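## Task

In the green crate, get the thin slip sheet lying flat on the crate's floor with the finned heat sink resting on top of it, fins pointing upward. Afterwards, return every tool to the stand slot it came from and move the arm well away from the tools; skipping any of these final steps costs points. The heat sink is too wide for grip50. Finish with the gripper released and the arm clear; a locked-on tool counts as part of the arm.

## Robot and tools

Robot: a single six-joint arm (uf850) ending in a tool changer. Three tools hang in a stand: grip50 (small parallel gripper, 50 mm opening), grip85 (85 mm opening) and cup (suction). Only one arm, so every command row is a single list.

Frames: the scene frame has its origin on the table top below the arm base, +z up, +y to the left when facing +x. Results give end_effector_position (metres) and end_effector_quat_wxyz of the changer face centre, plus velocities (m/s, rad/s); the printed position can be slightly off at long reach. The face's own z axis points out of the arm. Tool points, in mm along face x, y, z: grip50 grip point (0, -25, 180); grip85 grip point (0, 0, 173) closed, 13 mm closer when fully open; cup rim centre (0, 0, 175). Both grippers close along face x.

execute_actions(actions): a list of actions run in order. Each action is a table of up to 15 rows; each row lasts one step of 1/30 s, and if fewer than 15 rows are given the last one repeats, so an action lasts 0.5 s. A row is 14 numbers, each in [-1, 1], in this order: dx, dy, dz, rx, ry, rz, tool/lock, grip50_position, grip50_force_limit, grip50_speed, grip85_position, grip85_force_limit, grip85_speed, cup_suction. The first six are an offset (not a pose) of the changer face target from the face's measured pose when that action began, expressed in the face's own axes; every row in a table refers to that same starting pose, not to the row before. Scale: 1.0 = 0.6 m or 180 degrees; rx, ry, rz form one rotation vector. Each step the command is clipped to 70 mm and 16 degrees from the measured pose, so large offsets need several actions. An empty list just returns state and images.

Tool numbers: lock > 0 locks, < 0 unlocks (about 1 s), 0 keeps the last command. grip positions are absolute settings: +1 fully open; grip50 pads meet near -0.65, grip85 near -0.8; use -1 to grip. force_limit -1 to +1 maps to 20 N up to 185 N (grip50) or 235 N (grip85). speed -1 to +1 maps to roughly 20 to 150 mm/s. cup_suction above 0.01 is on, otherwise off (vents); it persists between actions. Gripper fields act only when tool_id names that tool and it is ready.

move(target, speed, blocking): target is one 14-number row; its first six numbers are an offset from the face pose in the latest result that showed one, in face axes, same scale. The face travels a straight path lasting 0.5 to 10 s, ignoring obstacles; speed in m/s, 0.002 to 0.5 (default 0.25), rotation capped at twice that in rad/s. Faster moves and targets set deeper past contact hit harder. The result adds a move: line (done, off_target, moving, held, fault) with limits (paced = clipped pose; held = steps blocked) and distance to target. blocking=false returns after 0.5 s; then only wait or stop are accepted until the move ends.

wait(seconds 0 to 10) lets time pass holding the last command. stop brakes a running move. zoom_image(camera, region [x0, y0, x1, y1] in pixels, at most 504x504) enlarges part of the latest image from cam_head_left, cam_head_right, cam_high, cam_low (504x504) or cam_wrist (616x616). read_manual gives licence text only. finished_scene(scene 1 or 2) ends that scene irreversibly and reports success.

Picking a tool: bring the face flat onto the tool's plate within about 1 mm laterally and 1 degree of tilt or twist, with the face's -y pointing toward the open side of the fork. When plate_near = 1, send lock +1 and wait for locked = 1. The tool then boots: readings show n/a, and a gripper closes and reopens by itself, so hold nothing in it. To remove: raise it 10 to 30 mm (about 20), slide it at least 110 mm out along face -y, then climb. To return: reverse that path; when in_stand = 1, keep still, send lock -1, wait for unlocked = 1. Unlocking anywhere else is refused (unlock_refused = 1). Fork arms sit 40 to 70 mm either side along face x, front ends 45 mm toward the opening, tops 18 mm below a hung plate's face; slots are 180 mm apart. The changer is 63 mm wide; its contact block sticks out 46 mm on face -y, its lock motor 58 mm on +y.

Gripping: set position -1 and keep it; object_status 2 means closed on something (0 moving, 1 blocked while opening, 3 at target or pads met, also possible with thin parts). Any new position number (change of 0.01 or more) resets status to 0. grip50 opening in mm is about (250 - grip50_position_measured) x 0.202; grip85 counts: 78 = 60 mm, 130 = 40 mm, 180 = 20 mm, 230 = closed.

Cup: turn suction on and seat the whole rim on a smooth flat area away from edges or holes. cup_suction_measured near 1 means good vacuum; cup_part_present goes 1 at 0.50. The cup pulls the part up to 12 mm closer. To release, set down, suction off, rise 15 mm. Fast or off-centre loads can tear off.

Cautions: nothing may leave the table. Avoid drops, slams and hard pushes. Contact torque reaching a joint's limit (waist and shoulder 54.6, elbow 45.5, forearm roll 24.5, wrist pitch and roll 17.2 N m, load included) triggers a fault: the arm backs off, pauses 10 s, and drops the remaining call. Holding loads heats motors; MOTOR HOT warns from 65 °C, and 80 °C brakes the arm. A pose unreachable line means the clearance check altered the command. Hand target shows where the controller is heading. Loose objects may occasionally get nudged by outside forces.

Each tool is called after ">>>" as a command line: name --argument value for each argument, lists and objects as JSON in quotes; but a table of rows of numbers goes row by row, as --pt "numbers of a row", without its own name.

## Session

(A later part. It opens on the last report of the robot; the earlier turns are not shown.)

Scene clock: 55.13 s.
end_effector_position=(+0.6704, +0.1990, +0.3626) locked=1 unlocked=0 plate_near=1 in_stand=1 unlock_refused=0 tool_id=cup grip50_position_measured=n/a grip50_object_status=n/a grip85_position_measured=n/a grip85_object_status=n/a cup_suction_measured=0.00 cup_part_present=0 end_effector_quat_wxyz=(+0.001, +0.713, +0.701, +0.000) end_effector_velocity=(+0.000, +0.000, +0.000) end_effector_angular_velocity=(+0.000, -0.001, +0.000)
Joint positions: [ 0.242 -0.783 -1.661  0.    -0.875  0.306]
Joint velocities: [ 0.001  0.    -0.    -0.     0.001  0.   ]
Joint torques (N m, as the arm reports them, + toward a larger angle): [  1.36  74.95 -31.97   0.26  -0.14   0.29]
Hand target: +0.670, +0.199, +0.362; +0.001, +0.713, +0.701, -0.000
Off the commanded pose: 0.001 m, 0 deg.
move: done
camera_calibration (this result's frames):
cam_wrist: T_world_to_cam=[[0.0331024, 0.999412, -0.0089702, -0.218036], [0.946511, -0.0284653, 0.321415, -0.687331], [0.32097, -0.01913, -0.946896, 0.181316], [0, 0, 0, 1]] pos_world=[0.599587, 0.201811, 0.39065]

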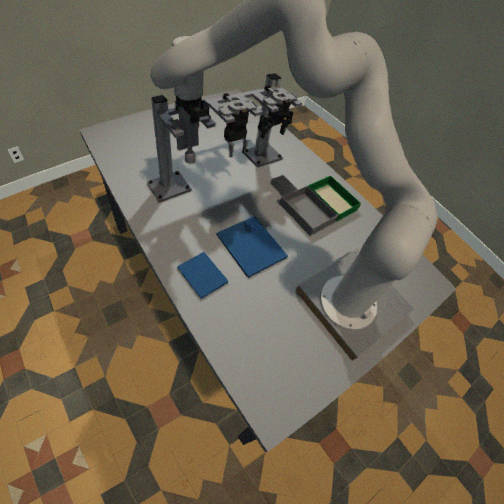

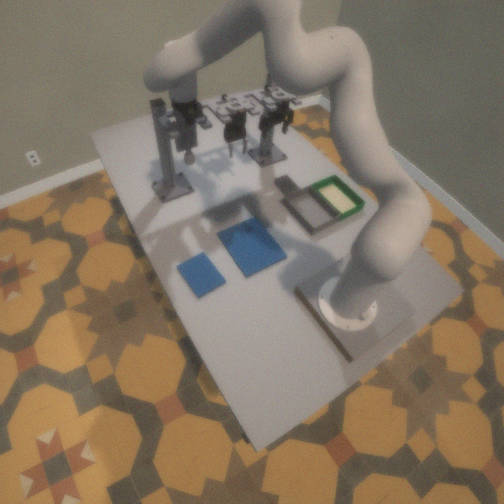

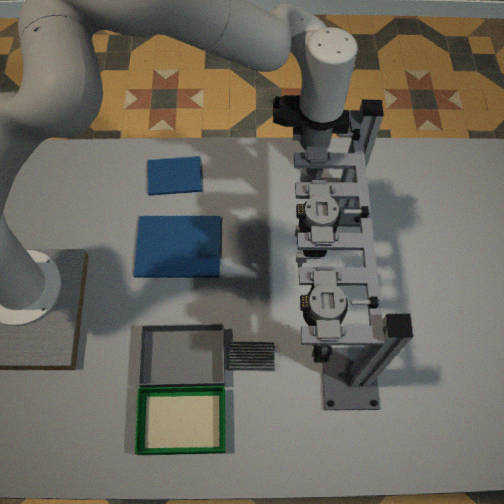

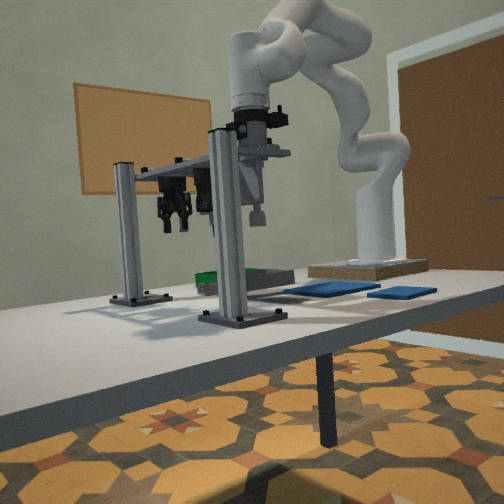

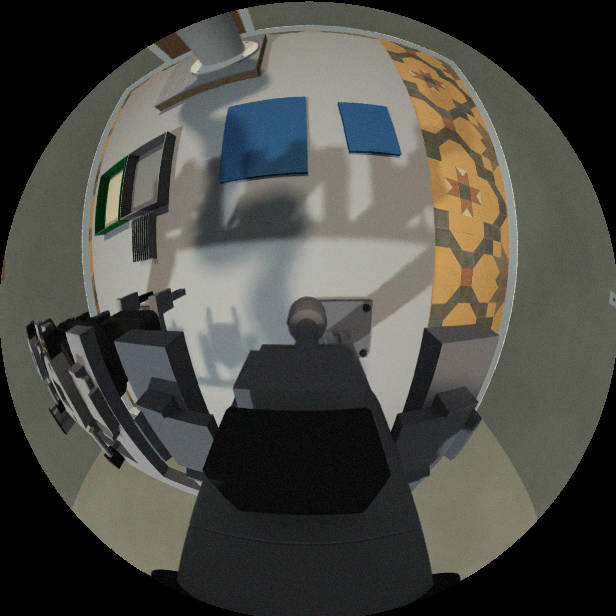

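>>> execute_actions --actions '[[[0,0,0,0,0,0,-1,0,0,0,1,0,0,0]],[[0,0,0,0,0,0,-1,0,0,0,1,0,0,0]],[[0,0,0,0,0,0,-1,0,0,0,1,0,0,0]]]'

>>> move --target '[0,0,-0.055,0,0,0,0,0,0,0,1,0,0,0]' --speed 0.1

>>> move --target '[-0.6022,0,0,0,0,-0.002,0,0,0,0,1,0,0,0]' --speed 0.3

Scene clock: 56.80 s.
end_effector_position=(+0.6703, +0.1990, +0.3625) locked=0 unlocked=1 plate_near=1 in_stand=1 unlock_refused=0 tool_id=none grip50_position_measured=n/a grip50_object_status=n/a grip85_position_measured=n/a grip85_object_status=n/a cup_suction_measured=n/a cup_part_present=n/a end_effector_quat_wxyz=(+0.001, +0.713, +0.701, +0.000) end_effector_velocity=(+0.000, +0.000, -0.001) end_effector_angular_velocity=(-0.001, +0.000, +0.000)
Joint positions: [ 0.242 -0.783 -1.66   0.    -0.875  0.306]
Joint velocities: [ 0.    -0.002 -0.001 -0.     0.     0.   ]
Joint torques (N m, as the arm reports them, + toward a larger angle): [  1.06  69.92 -29.3    0.45  -0.1    0.24]
Hand target: +0.670, +0.199, +0.362; +0.001, +0.713, +0.701, +0.000
Off the commanded pose: 0.000 m, 0 deg.
camera_calibration (this result's frames):
cam_wrist: T_world_to_cam=[[0.033082, 0.999411, -0.00912751, -0.217943], [0.946636, -0.0284029, 0.321051, -0.68717], [0.320603, -0.0192614, -0.947018, 0.181482], [0, 0, 0, 1]] pos_world=[0.599526, 0.201792, 0.390495]

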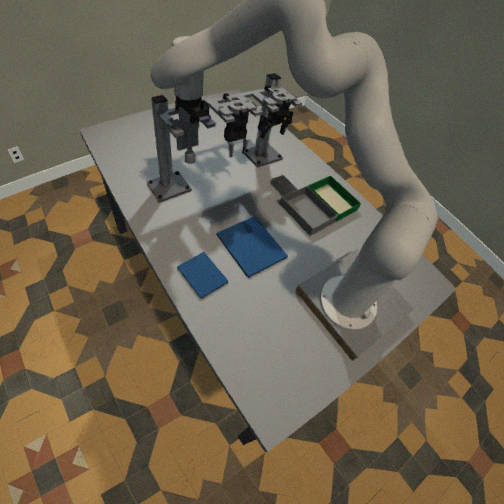

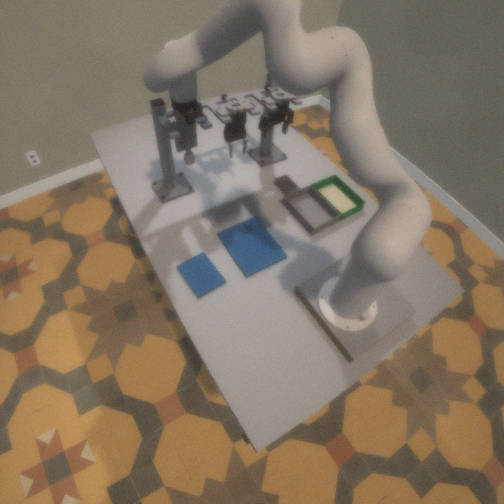

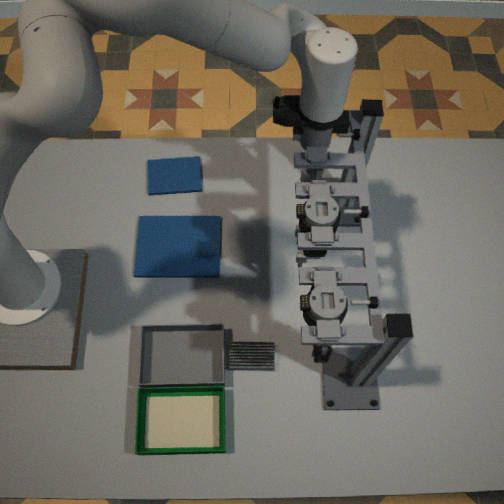

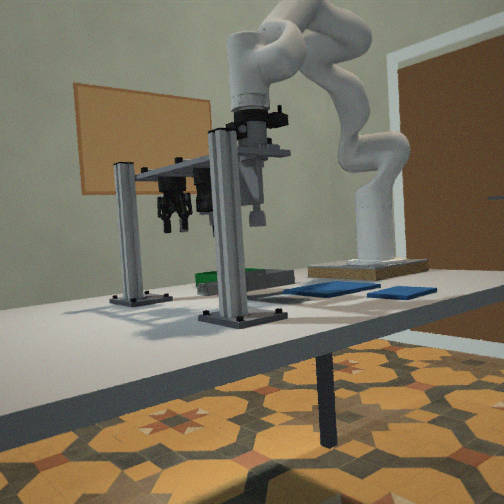

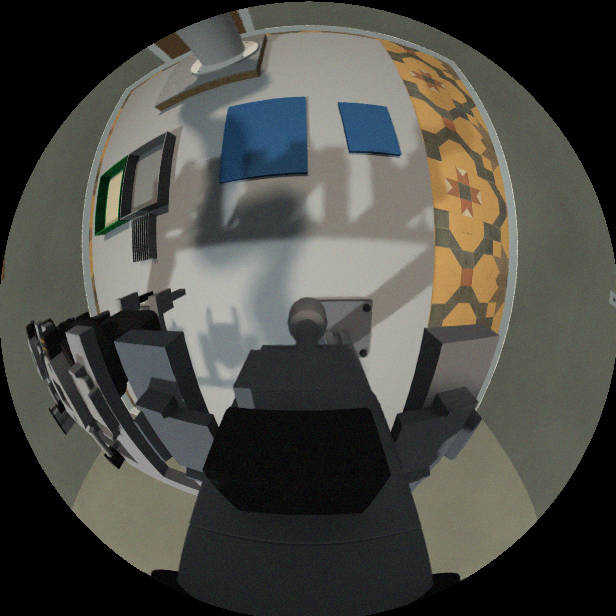

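Scene clock: 57.57 s.
end_effector_position=(+0.6703, +0.1990, +0.3951) locked=0 unlocked=1 plate_near=0 in_stand=0 unlock_refused=0 tool_id=none grip50_position_measured=n/a grip50_object_status=n/a grip85_position_measured=n/a grip85_object_status=n/a cup_suction_measured=n/a cup_part_present=n/a end_effector_quat_wxyz=(+0.001, +0.713, +0.701, +0.000) end_effector_velocity=(+0.000, -0.000, +0.001) end_effector_angular_velocity=(-0.000, +0.001, -0.000)
Joint positions: [ 0.242 -0.754 -1.688  0.    -0.933  0.306]
Joint velocities: [-0.001 -0.    -0.002  0.    -0.004 -0.   ]
Joint torques (N m, as the arm reports them, + toward a larger angle): [  2.31  70.78 -30.7    0.49  -0.11   0.29]
Hand target: +0.670, +0.199, +0.395; +0.001, +0.713, +0.701, +0.000
Off the commanded pose: 0.000 m, 0 deg.
move: done
camera_calibration (this result's frames):
cam_wrist: T_world_to_cam=[[0.0330864, 0.99941, -0.00924369, -0.21761], [0.946735, -0.0283758, 0.320761, -0.697562], [0.320309, -0.0193641, -0.947115, 0.212701], [0, 0, 0, 1]] pos_world=[0.599476, 0.201806, 0.423191]

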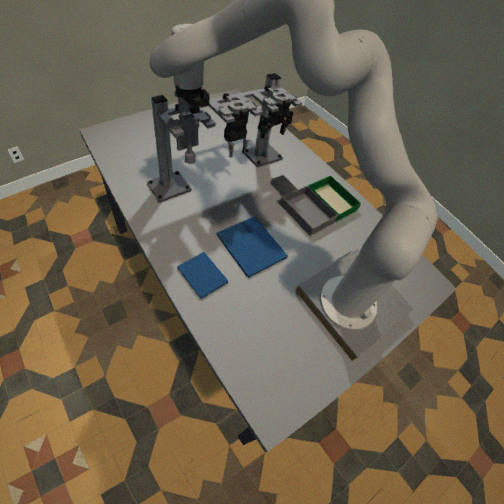

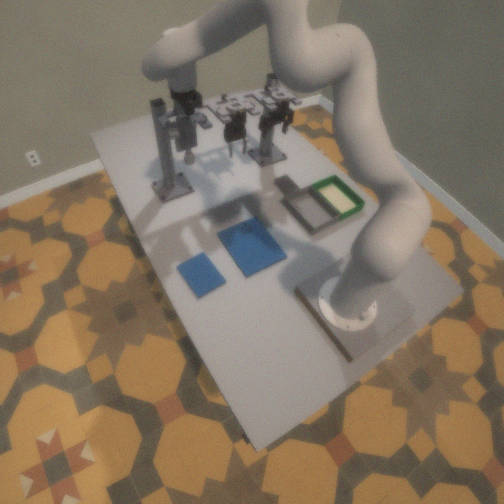

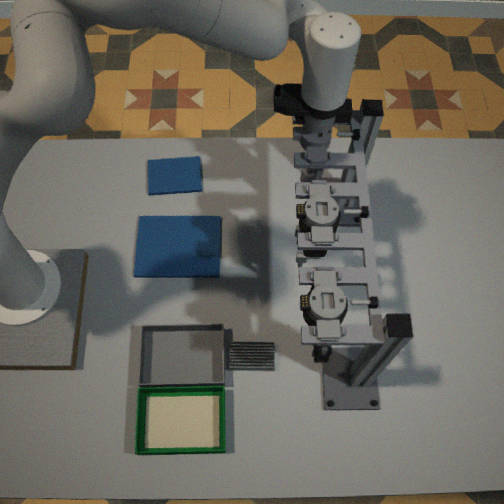

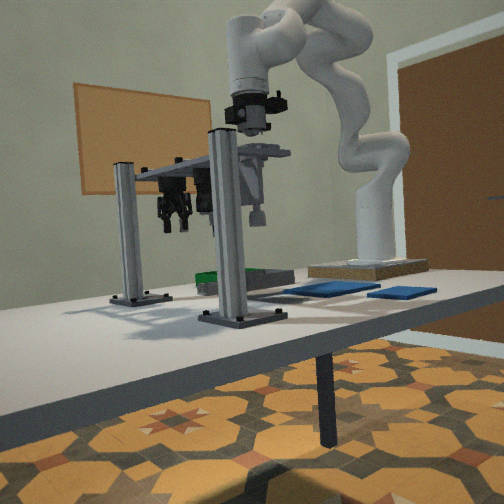

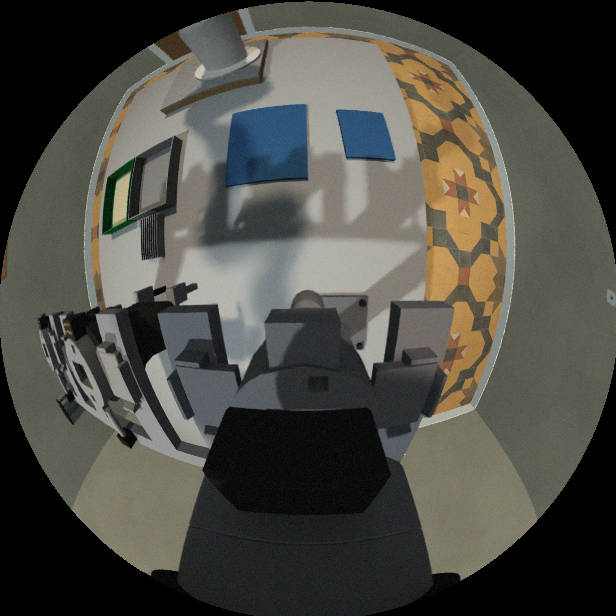

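Scene clock: 59.27 s.
end_effector_position=(+0.6633, -0.1621, +0.3957) locked=0 unlocked=1 plate_near=0 in_stand=0 unlock_refused=0 tool_id=none grip50_position_measured=n/a grip50_object_status=n/a grip85_position_measured=n/a grip85_object_status=n/a cup_suction_measured=n/a cup_part_present=n/a end_effector_quat_wxyz=(+0.001, +0.711, +0.703, -0.000) end_effector_velocity=(-0.000, -0.003, -0.001) end_effector_angular_velocity=(+0.000, +0.002, -0.001)
Joint positions: [-0.286 -0.711 -1.619 -0.    -0.907 -0.229]
Joint velocities: [-0.004 -0.003 -0.002 -0.    -0.    -0.003]
Joint torques (N m, as the arm reports them, + toward a larger angle): [  1.52  68.21 -30.24   0.52  -0.1    0.28]
Hand target: +0.663, -0.163, +0.396; +0.001, +0.711, +0.703, -0.000
Off the commanded pose: 0.001 m, 0 deg.
move: done
camera_calibration (this result's frames):
cam_wrist: T_world_to_cam=[[0.026361, 0.999597, -0.0104901, 0.148452], [0.946926, -0.0216062, 0.320724, -0.700417], [0.320368, -0.018388, -0.947115, 0.208554], [0, 0, 0, 1]] pos_world=[0.592516, -0.159691, 0.423722]

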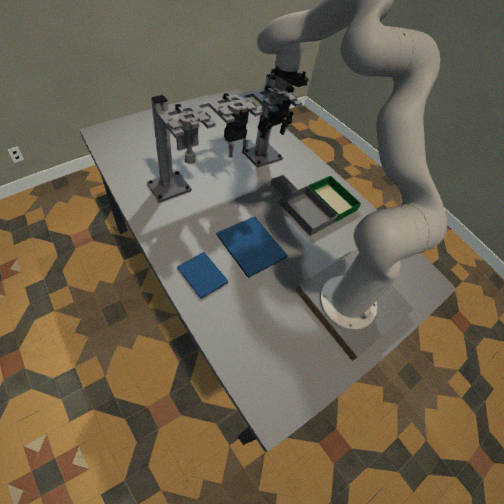

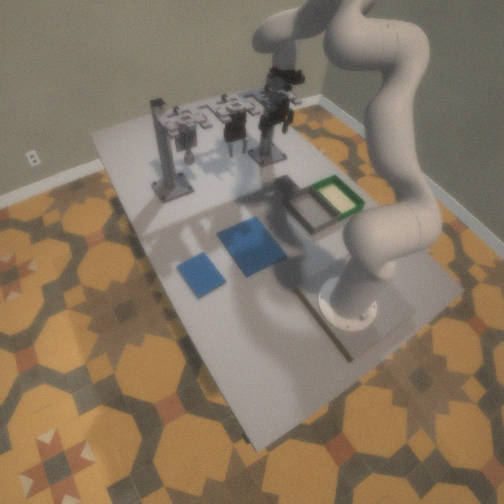

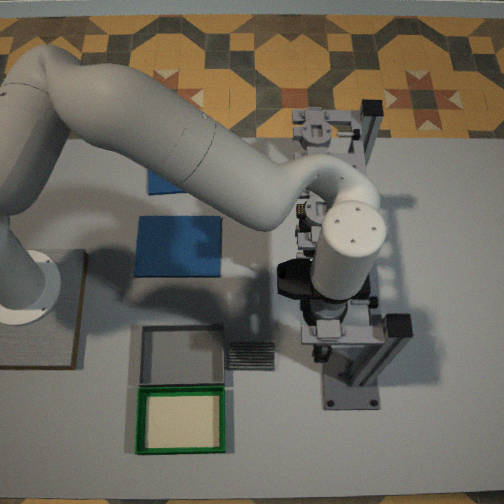

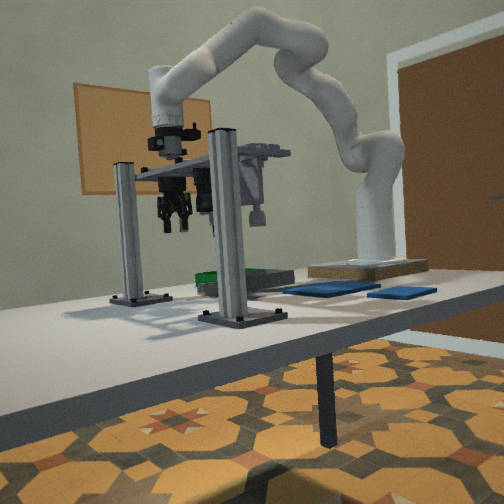

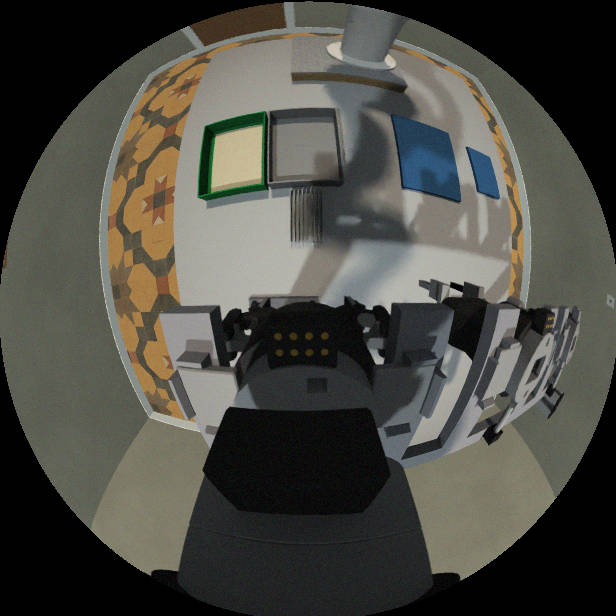

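>>> move --target '[-0.0003,0.0018,0.0562,0,0,0,0,0,0,0,1,0,0,0]' --speed 0.03

>>> execute_actions --actions '[[[0,0,0,0,0,0,1,0,0,0,1,0,0,0]],[[0,0,0,0,0,0,1,0,0,0,1,0,0,0]],[[0,0,0,0,0,0,1,0,0,0,1,0,0,0]]]'

Scene clock: 60.77 s.
end_effector_position=(+0.6645, -0.1623, +0.3624) locked=0 unlocked=1 plate_near=1 in_stand=1 unlock_refused=0 tool_id=none grip50_position_measured=n/a grip50_object_status=n/a grip85_position_measured=n/a grip85_object_status=n/a cup_suction_measured=n/a cup_part_present=n/a end_effector_quat_wxyz=(+0.001, +0.711, +0.703, -0.000) end_effector_velocity=(+0.001, -0.000, +0.001) end_effector_angular_velocity=(-0.001, -0.003, -0.001)
Joint positions: [-0.286 -0.745 -1.596 -0.    -0.849 -0.229]
Joint velocities: [-0.     0.    -0.001  0.     0.001  0.   ]
Joint torques (N m, as the arm reports them, + toward a larger angle): [  2.07  66.41 -28.4    0.57  -0.01   0.38]
Hand target: +0.664, -0.162, +0.362; +0.001, +0.711, +0.703, -0.000
Off the commanded pose: 0.000 m, 0 deg.
move: done
camera_calibration (this result's frames):
cam_wrist: T_world_to_cam=[[0.0262202, 0.9996, -0.0105526, 0.148456], [0.946849, -0.0214482, 0.320961, -0.690808], [0.320607, -0.0184074, -0.947034, 0.176459], [0, 0, 0, 1]] pos_world=[0.593625, -0.159965, 0.390402]

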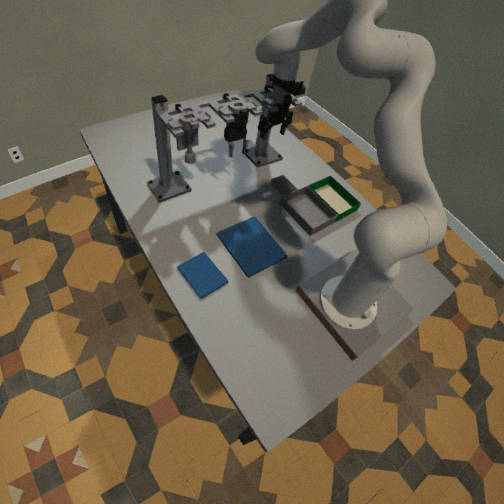

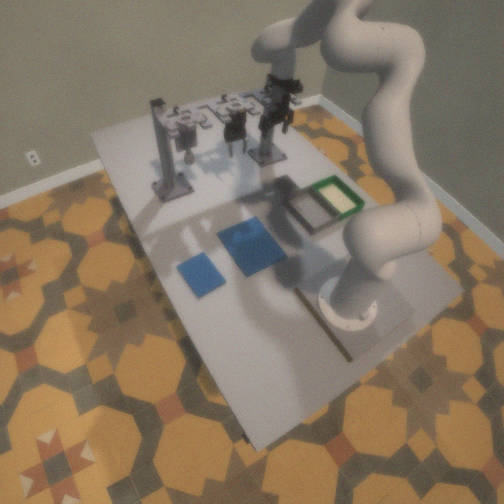

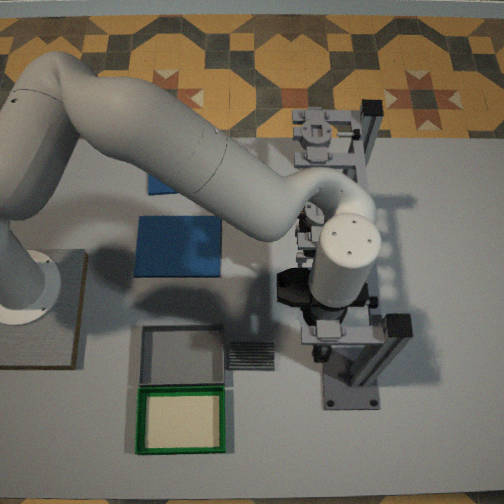

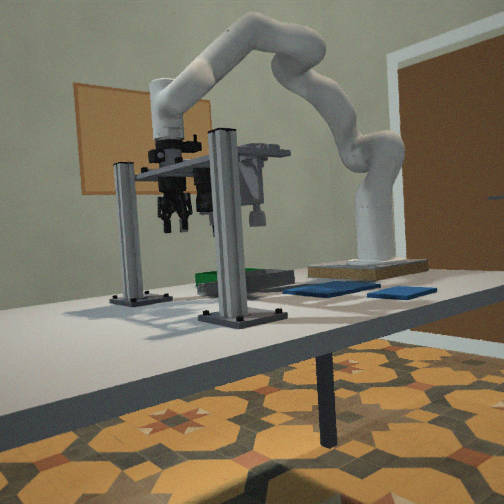

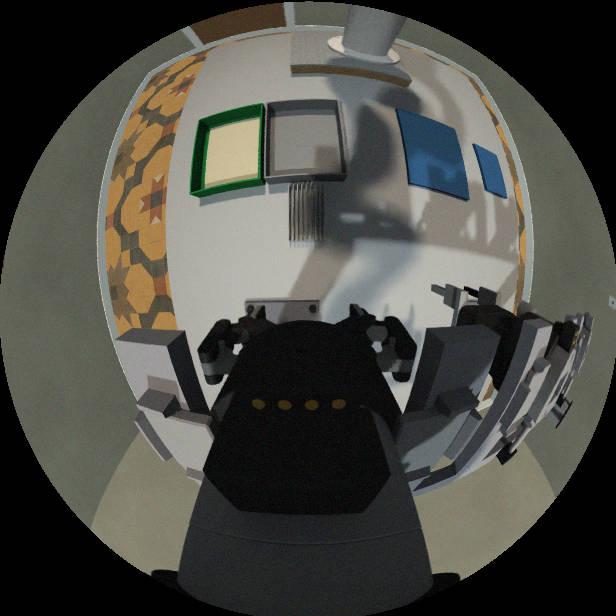

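Scene clock: 62.27 s.
end_effector_position=(+0.6646, -0.1623, +0.3626) locked=1 unlocked=0 plate_near=1 in_stand=1 unlock_refused=0 tool_id=grip85 grip50_position_measured=n/a grip50_object_status=n/a grip85_position_measured=n/a grip85_object_status=n/a cup_suction_measured=n/a cup_part_present=n/a end_effector_quat_wxyz=(+0.001, +0.711, +0.703, -0.000) end_effector_velocity=(+0.000, -0.001, +0.000) end_effector_angular_velocity=(-0.000, -0.002, -0.000)
Joint positions: [-0.286 -0.745 -1.596 -0.    -0.849 -0.229]
Joint velocities: [-0.001 -0.001 -0.002 -0.     0.    -0.   ]
Joint torques (N m, as the arm reports them, + toward a larger angle): [  1.76  77.89 -34.47   0.16  -0.25   0.3 ]
Hand target: +0.665, -0.162, +0.363; +0.001, +0.711, +0.703, -0.000
Off the commanded pose: 0.000 m, 0 deg.
camera_calibration (this result's frames):
cam_wrist: T_world_to_cam=[[0.0262659, 0.999598, -0.0106933, 0.148485], [0.946653, -0.021435, 0.321541, -0.691091], [0.321183, -0.0185684, -0.946835, 0.176185], [0, 0, 0, 1]] pos_world=[0.593736, -0.159967, 0.39062]

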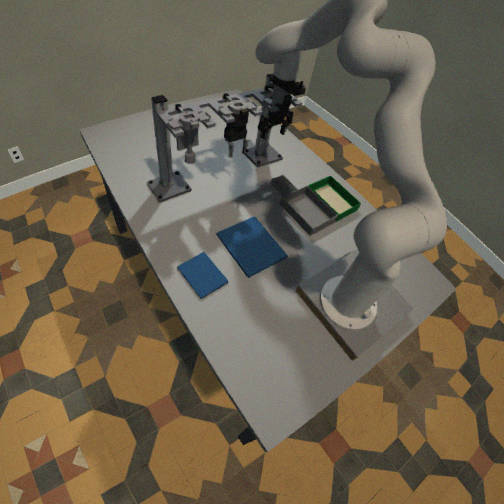

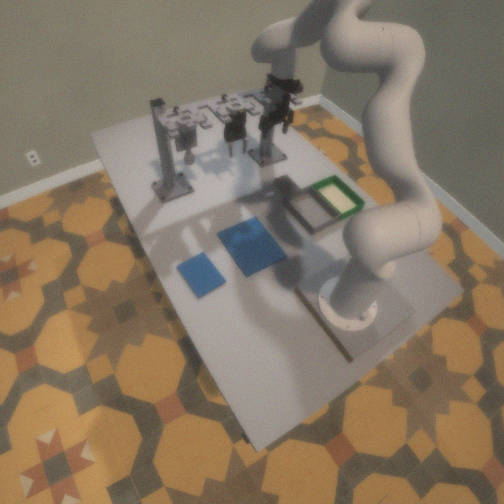

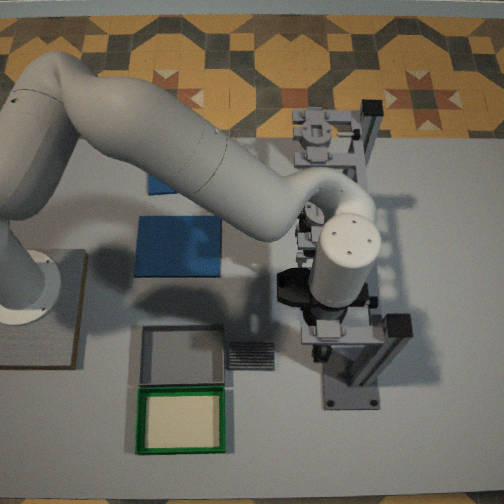

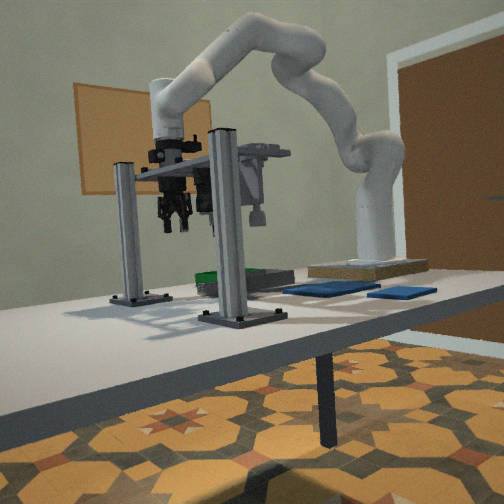

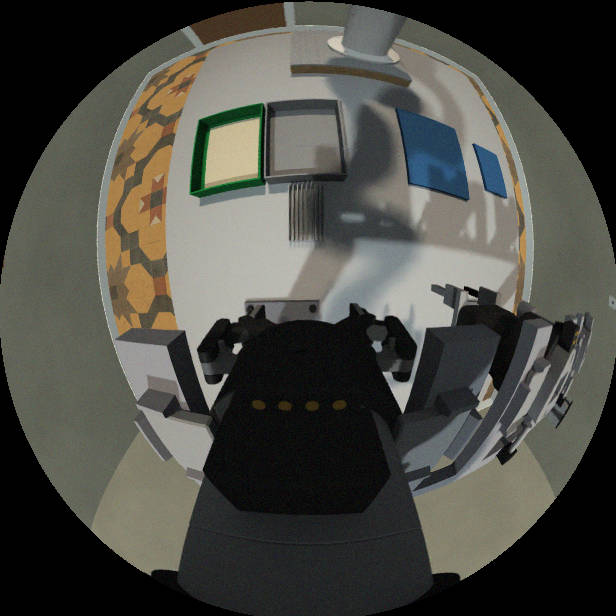

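>>> move --target '[0,0,-0.033,0,0,0,0,0,0,0,1,0,0,0]' --speed 0.08

>>> move --target '[0,-0.207,0,0,0,-0.002,0,0,0,0,1,0,0,0]' --speed 0.18

>>> move --target '[0,0,0.17,0,0,0,0,0,0,0,1,0,0,0]' --speed 0.1

>>> wait --seconds 0.5

Scene clock: 63.23 s.
end_effector_position=(+0.6645, -0.1623, +0.3822) locked=1 unlocked=0 plate_near=1 in_stand=0 unlock_refused=0 tool_id=grip85 grip50_position_measured=n/a grip50_object_status=n/a grip85_position_measured=n/a grip85_object_status=n/a cup_suction_measured=n/a cup_part_present=n/a end_effector_quat_wxyz=(+0.001, +0.711, +0.703, -0.000) end_effector_velocity=(-0.001, +0.000, -0.000) end_effector_angular_velocity=(+0.001, +0.004, -0.001)
Joint positions: [-0.286 -0.726 -1.612 -0.    -0.884 -0.229]
Joint velocities: [ 0.    -0.     0.     0.    -0.004  0.001]
Joint torques (N m, as the arm reports them, + toward a larger angle): [  1.53  82.48 -37.32   0.41  -0.1    0.2 ]
Hand target: +0.665, -0.162, +0.382; +0.001, +0.711, +0.703, -0.000
Off the commanded pose: 0.000 m, 0 deg.
move: done
camera_calibration (this result's frames):
cam_wrist: T_world_to_cam=[[0.0262667, 0.999598, -0.0106488, 0.148631], [0.946733, -0.0214547, 0.321305, -0.697281], [0.320947, -0.0185212, -0.946916, 0.194908], [0, 0, 0, 1]] pos_world=[0.59368, -0.159921, 0.410184]

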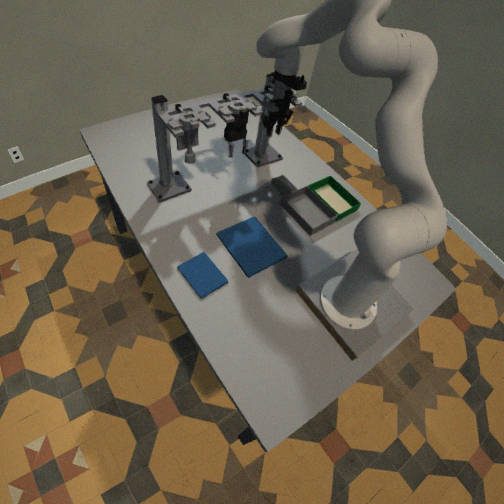

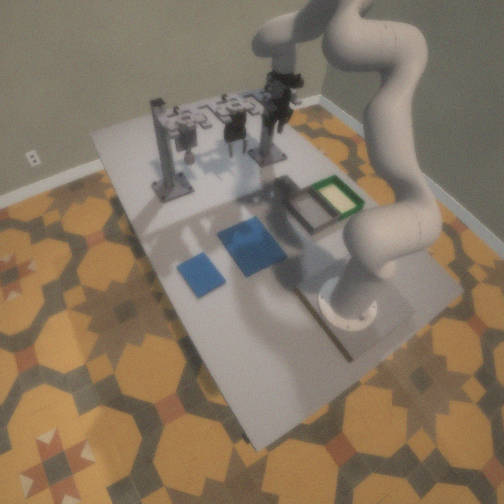

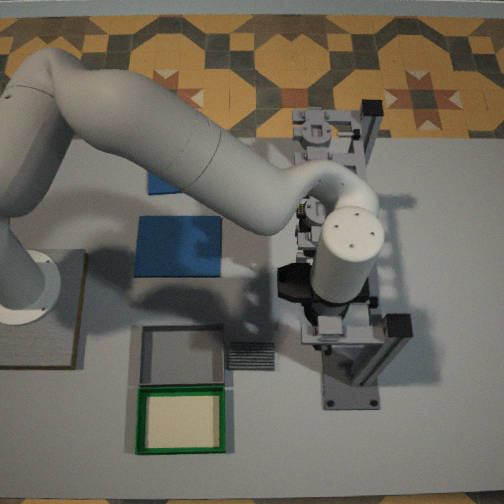

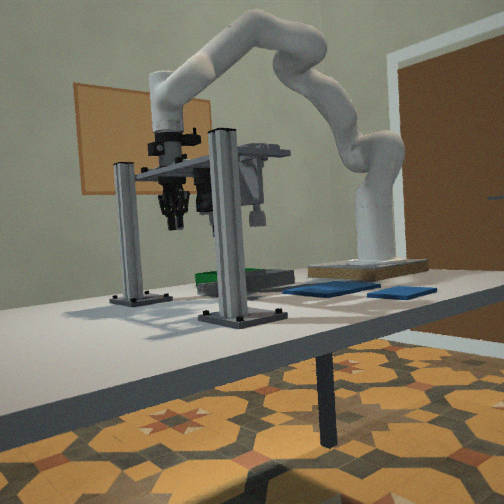

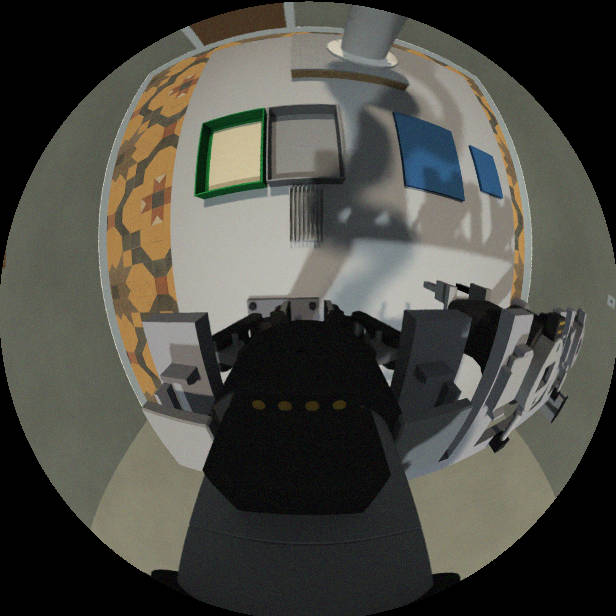

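Scene clock: 64.37 s.
end_effector_position=(+0.5407, -0.1608, +0.3822) locked=1 unlocked=0 plate_near=1 in_stand=0 unlock_refused=0 tool_id=grip85 grip50_position_measured=n/a grip50_object_status=n/a grip85_position_measured=n/a grip85_object_status=n/a cup_suction_measured=n/a cup_part_present=n/a end_effector_quat_wxyz=(+0.001, +0.709, +0.705, -0.000) end_effector_velocity=(-0.002, +0.001, +0.000) end_effector_angular_velocity=(+0.000, +0.001, +0.000)
Joint positions: [-0.335 -0.44  -1.178 -0.    -0.735 -0.285]
Joint velocities: [-0.     0.005  0.006  0.     0.    -0.001]
Joint torques (N m, as the arm reports them, + toward a larger angle): [  1.91  64.78 -35.67   0.45  -0.07   0.29]
Hand target: +0.540, -0.161, +0.382; +0.001, +0.709, +0.705, -0.000
Off the commanded pose: 0.000 m, 0 deg.
move: done
camera_calibration (this result's frames):
cam_wrist: T_world_to_cam=[[0.0199098, 0.999743, -0.0108145, 0.153901], [0.94678, -0.0153771, 0.321515, -0.579175], [0.321266, -0.0166403, -0.946843, 0.234759], [0, 0, 0, 1]] pos_world=[0.469867, -0.158861, 0.410158]

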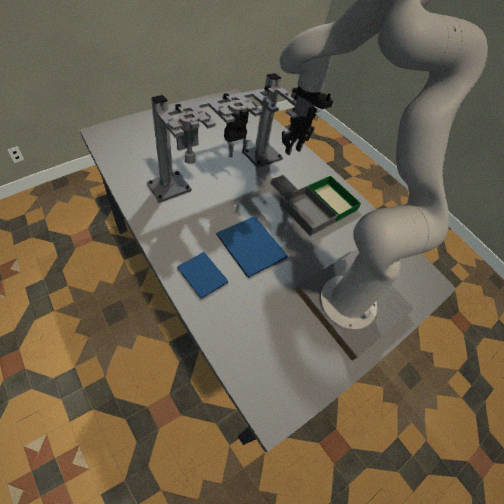

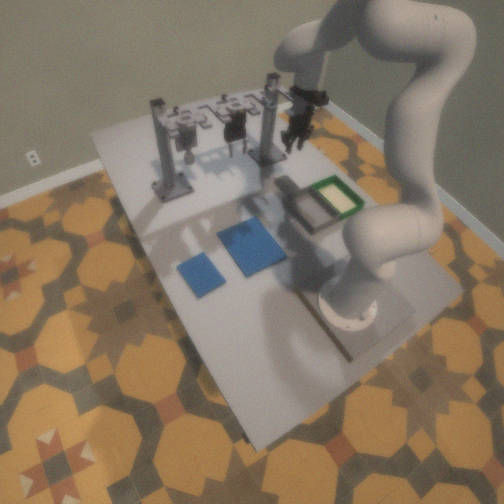

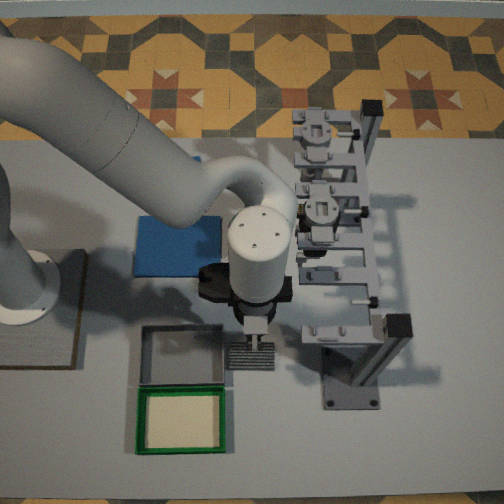

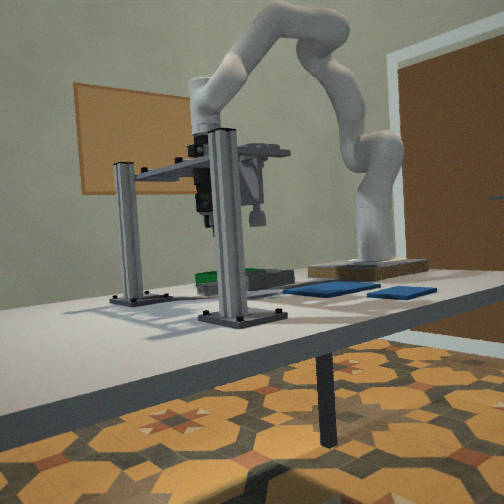

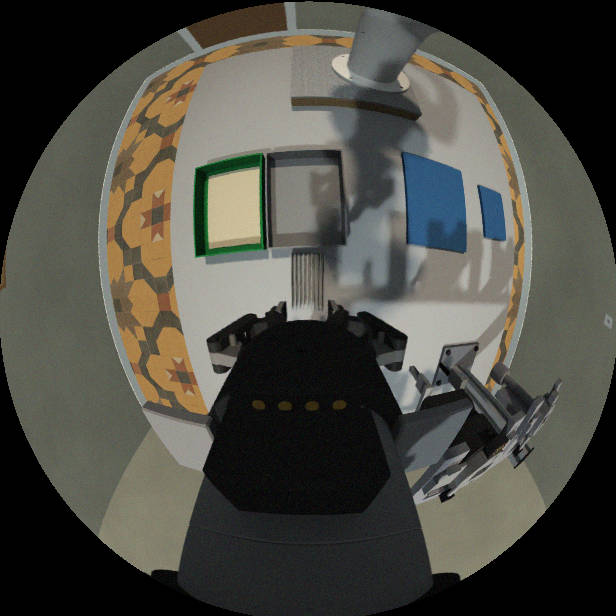

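Scene clock: 65.73 s.
end_effector_position=(+0.5410, -0.1610, +0.2805) locked=1 unlocked=0 plate_near=1 in_stand=0 unlock_refused=0 tool_id=grip85 grip50_position_measured=n/a grip50_object_status=n/a grip85_position_measured=3 grip85_object_status=3 cup_suction_measured=n/a cup_part_present=n/a end_effector_quat_wxyz=(+0.002, +0.709, +0.705, -0.000) end_effector_velocity=(+0.000, -0.000, -0.002) end_effector_angular_velocity=(+0.000, +0.001, -0.001)
Joint positions: [-0.335 -0.587 -1.128 -0.    -0.538 -0.285]
Joint velocities: [-0.    -0.003 -0.    -0.     0.002  0.001]
Joint torques (N m, as the arm reports them, + toward a larger angle): [  2.08  68.55 -31.07   0.41  -0.13   0.24]
Hand target: +0.541, -0.161, +0.280; +0.001, +0.709, +0.705, -0.000
Off the commanded pose: 0.000 m, 0 deg.
move: done
camera_calibration (this result's frames):
cam_wrist: T_world_to_cam=[[0.0198925, 0.999742, -0.0109288, 0.153078], [0.9466, -0.0153146, 0.322047, -0.546739], [0.321797, -0.0167515, -0.946661, 0.138053], [0, 0, 0, 1]] pos_world=[0.470073, -0.159099, 0.308437]

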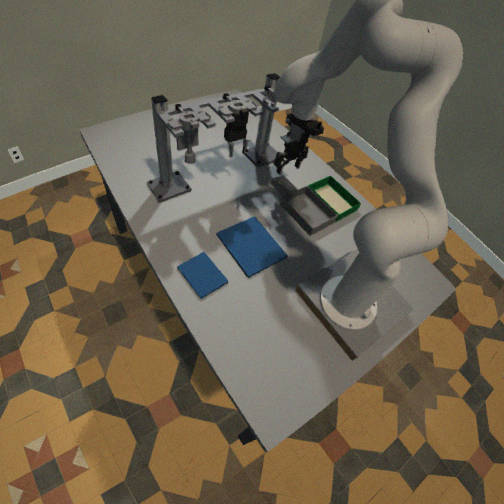

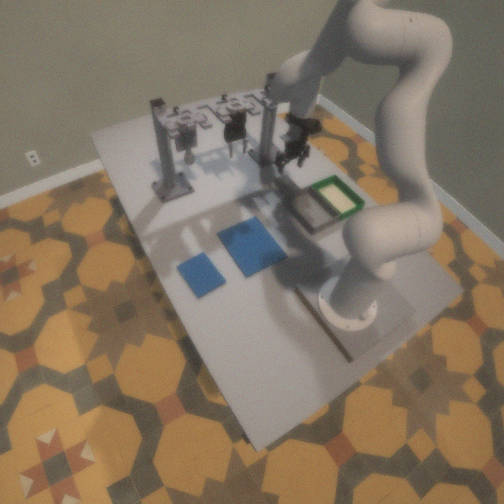

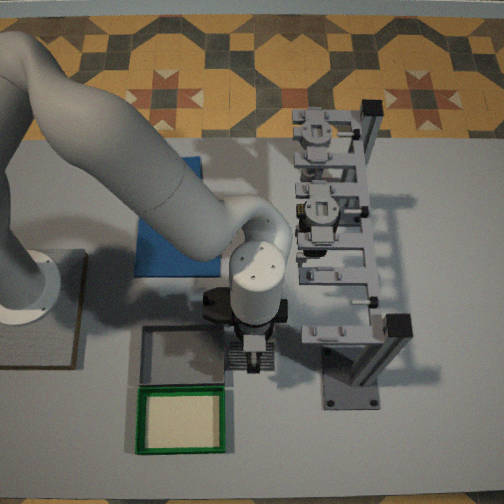

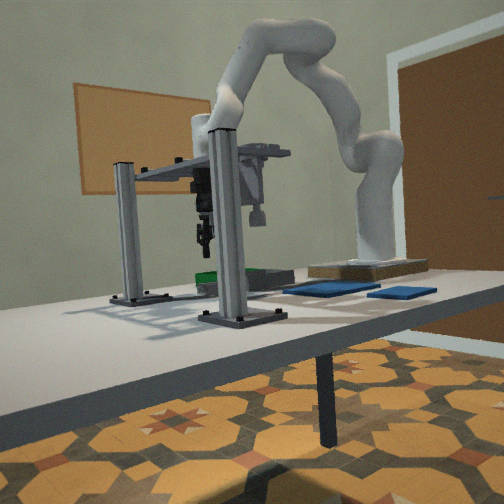

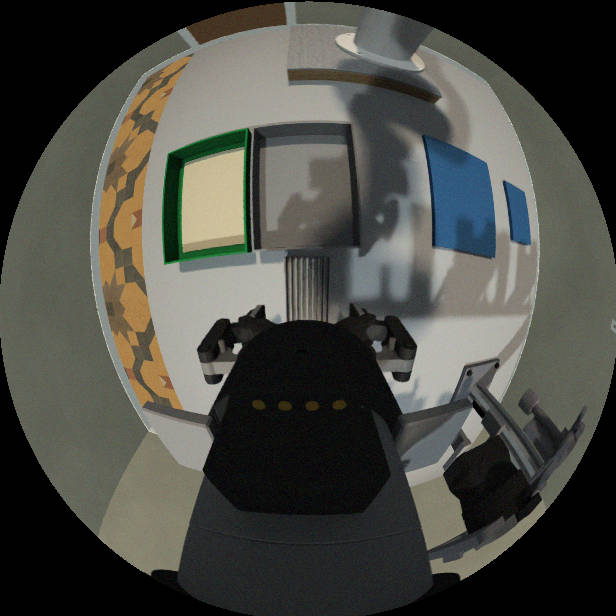

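Scene clock: 66.23 s.
end_effector_position=(+0.5408, -0.1610, +0.2801) locked=1 unlocked=0 plate_near=1 in_stand=0 unlock_refused=0 tool_id=grip85 grip50_position_measured=n/a grip50_object_status=n/a grip85_position_measured=3 grip85_object_status=3 cup_suction_measured=n/a cup_part_present=n/a end_effector_quat_wxyz=(+0.001, +0.709, +0.705, -0.000) end_effector_velocity=(-0.001, +0.001, -0.001) end_effector_angular_velocity=(+0.001, +0.002, +0.001)
Joint positions: [-0.335 -0.588 -1.128 -0.    -0.537 -0.285]
Joint velocities: [ 0.    -0.     0.002  0.    -0.    -0.   ]
Joint torques (N m, as the arm reports them, + toward a larger angle): [  1.65  69.29 -31.54   0.36  -0.22   0.25]
Hand target: +0.541, -0.161, +0.280; +0.001, +0.709, +0.705, -0.000
Off the commanded pose: 0.000 m, 0 deg.
wait: 0.50 s; at rest by 0.17 s
camera_calibration (this result's frames):
cam_wrist: T_world_to_cam=[[0.0198829, 0.999744, -0.0107853, 0.153002], [0.946769, -0.0153604, 0.321546, -0.546439], [0.321298, -0.0166045, -0.946832, 0.138069], [0, 0, 0, 1]] pos_world=[0.469948, -0.159064, 0.308084]

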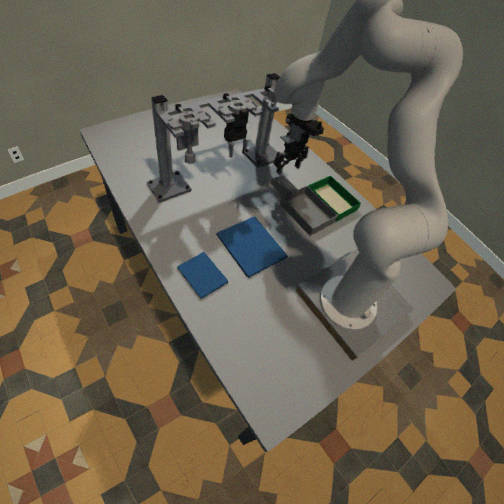

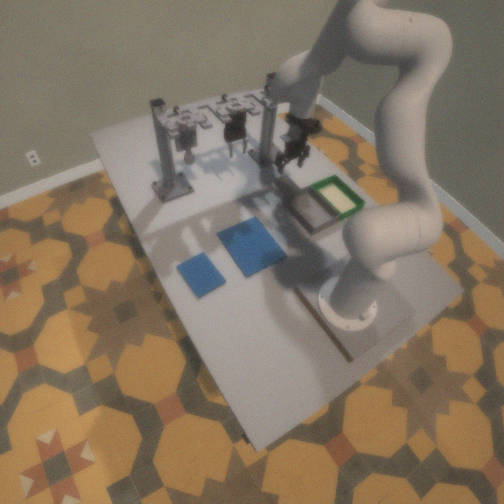

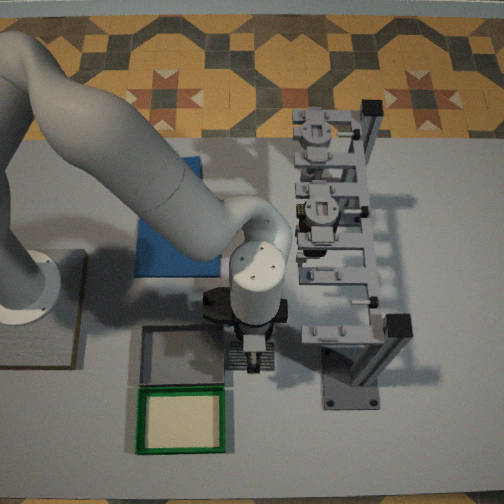

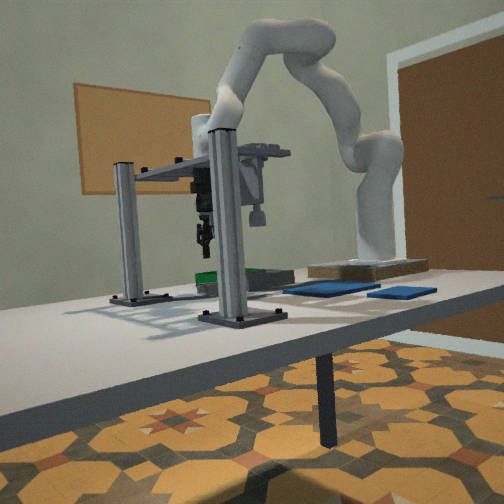

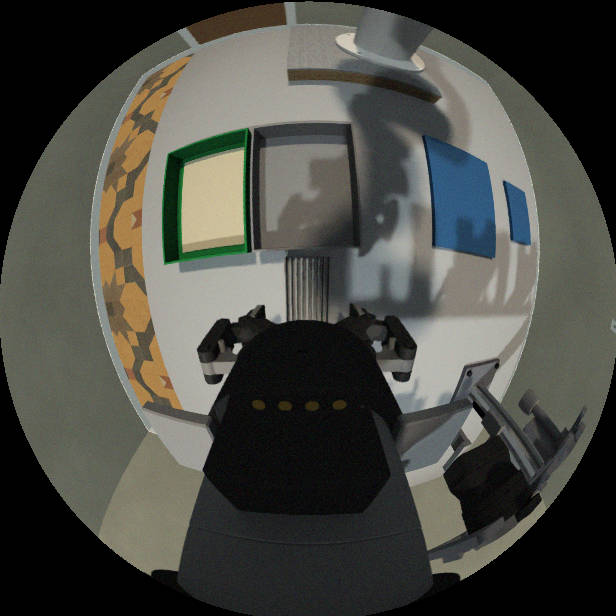

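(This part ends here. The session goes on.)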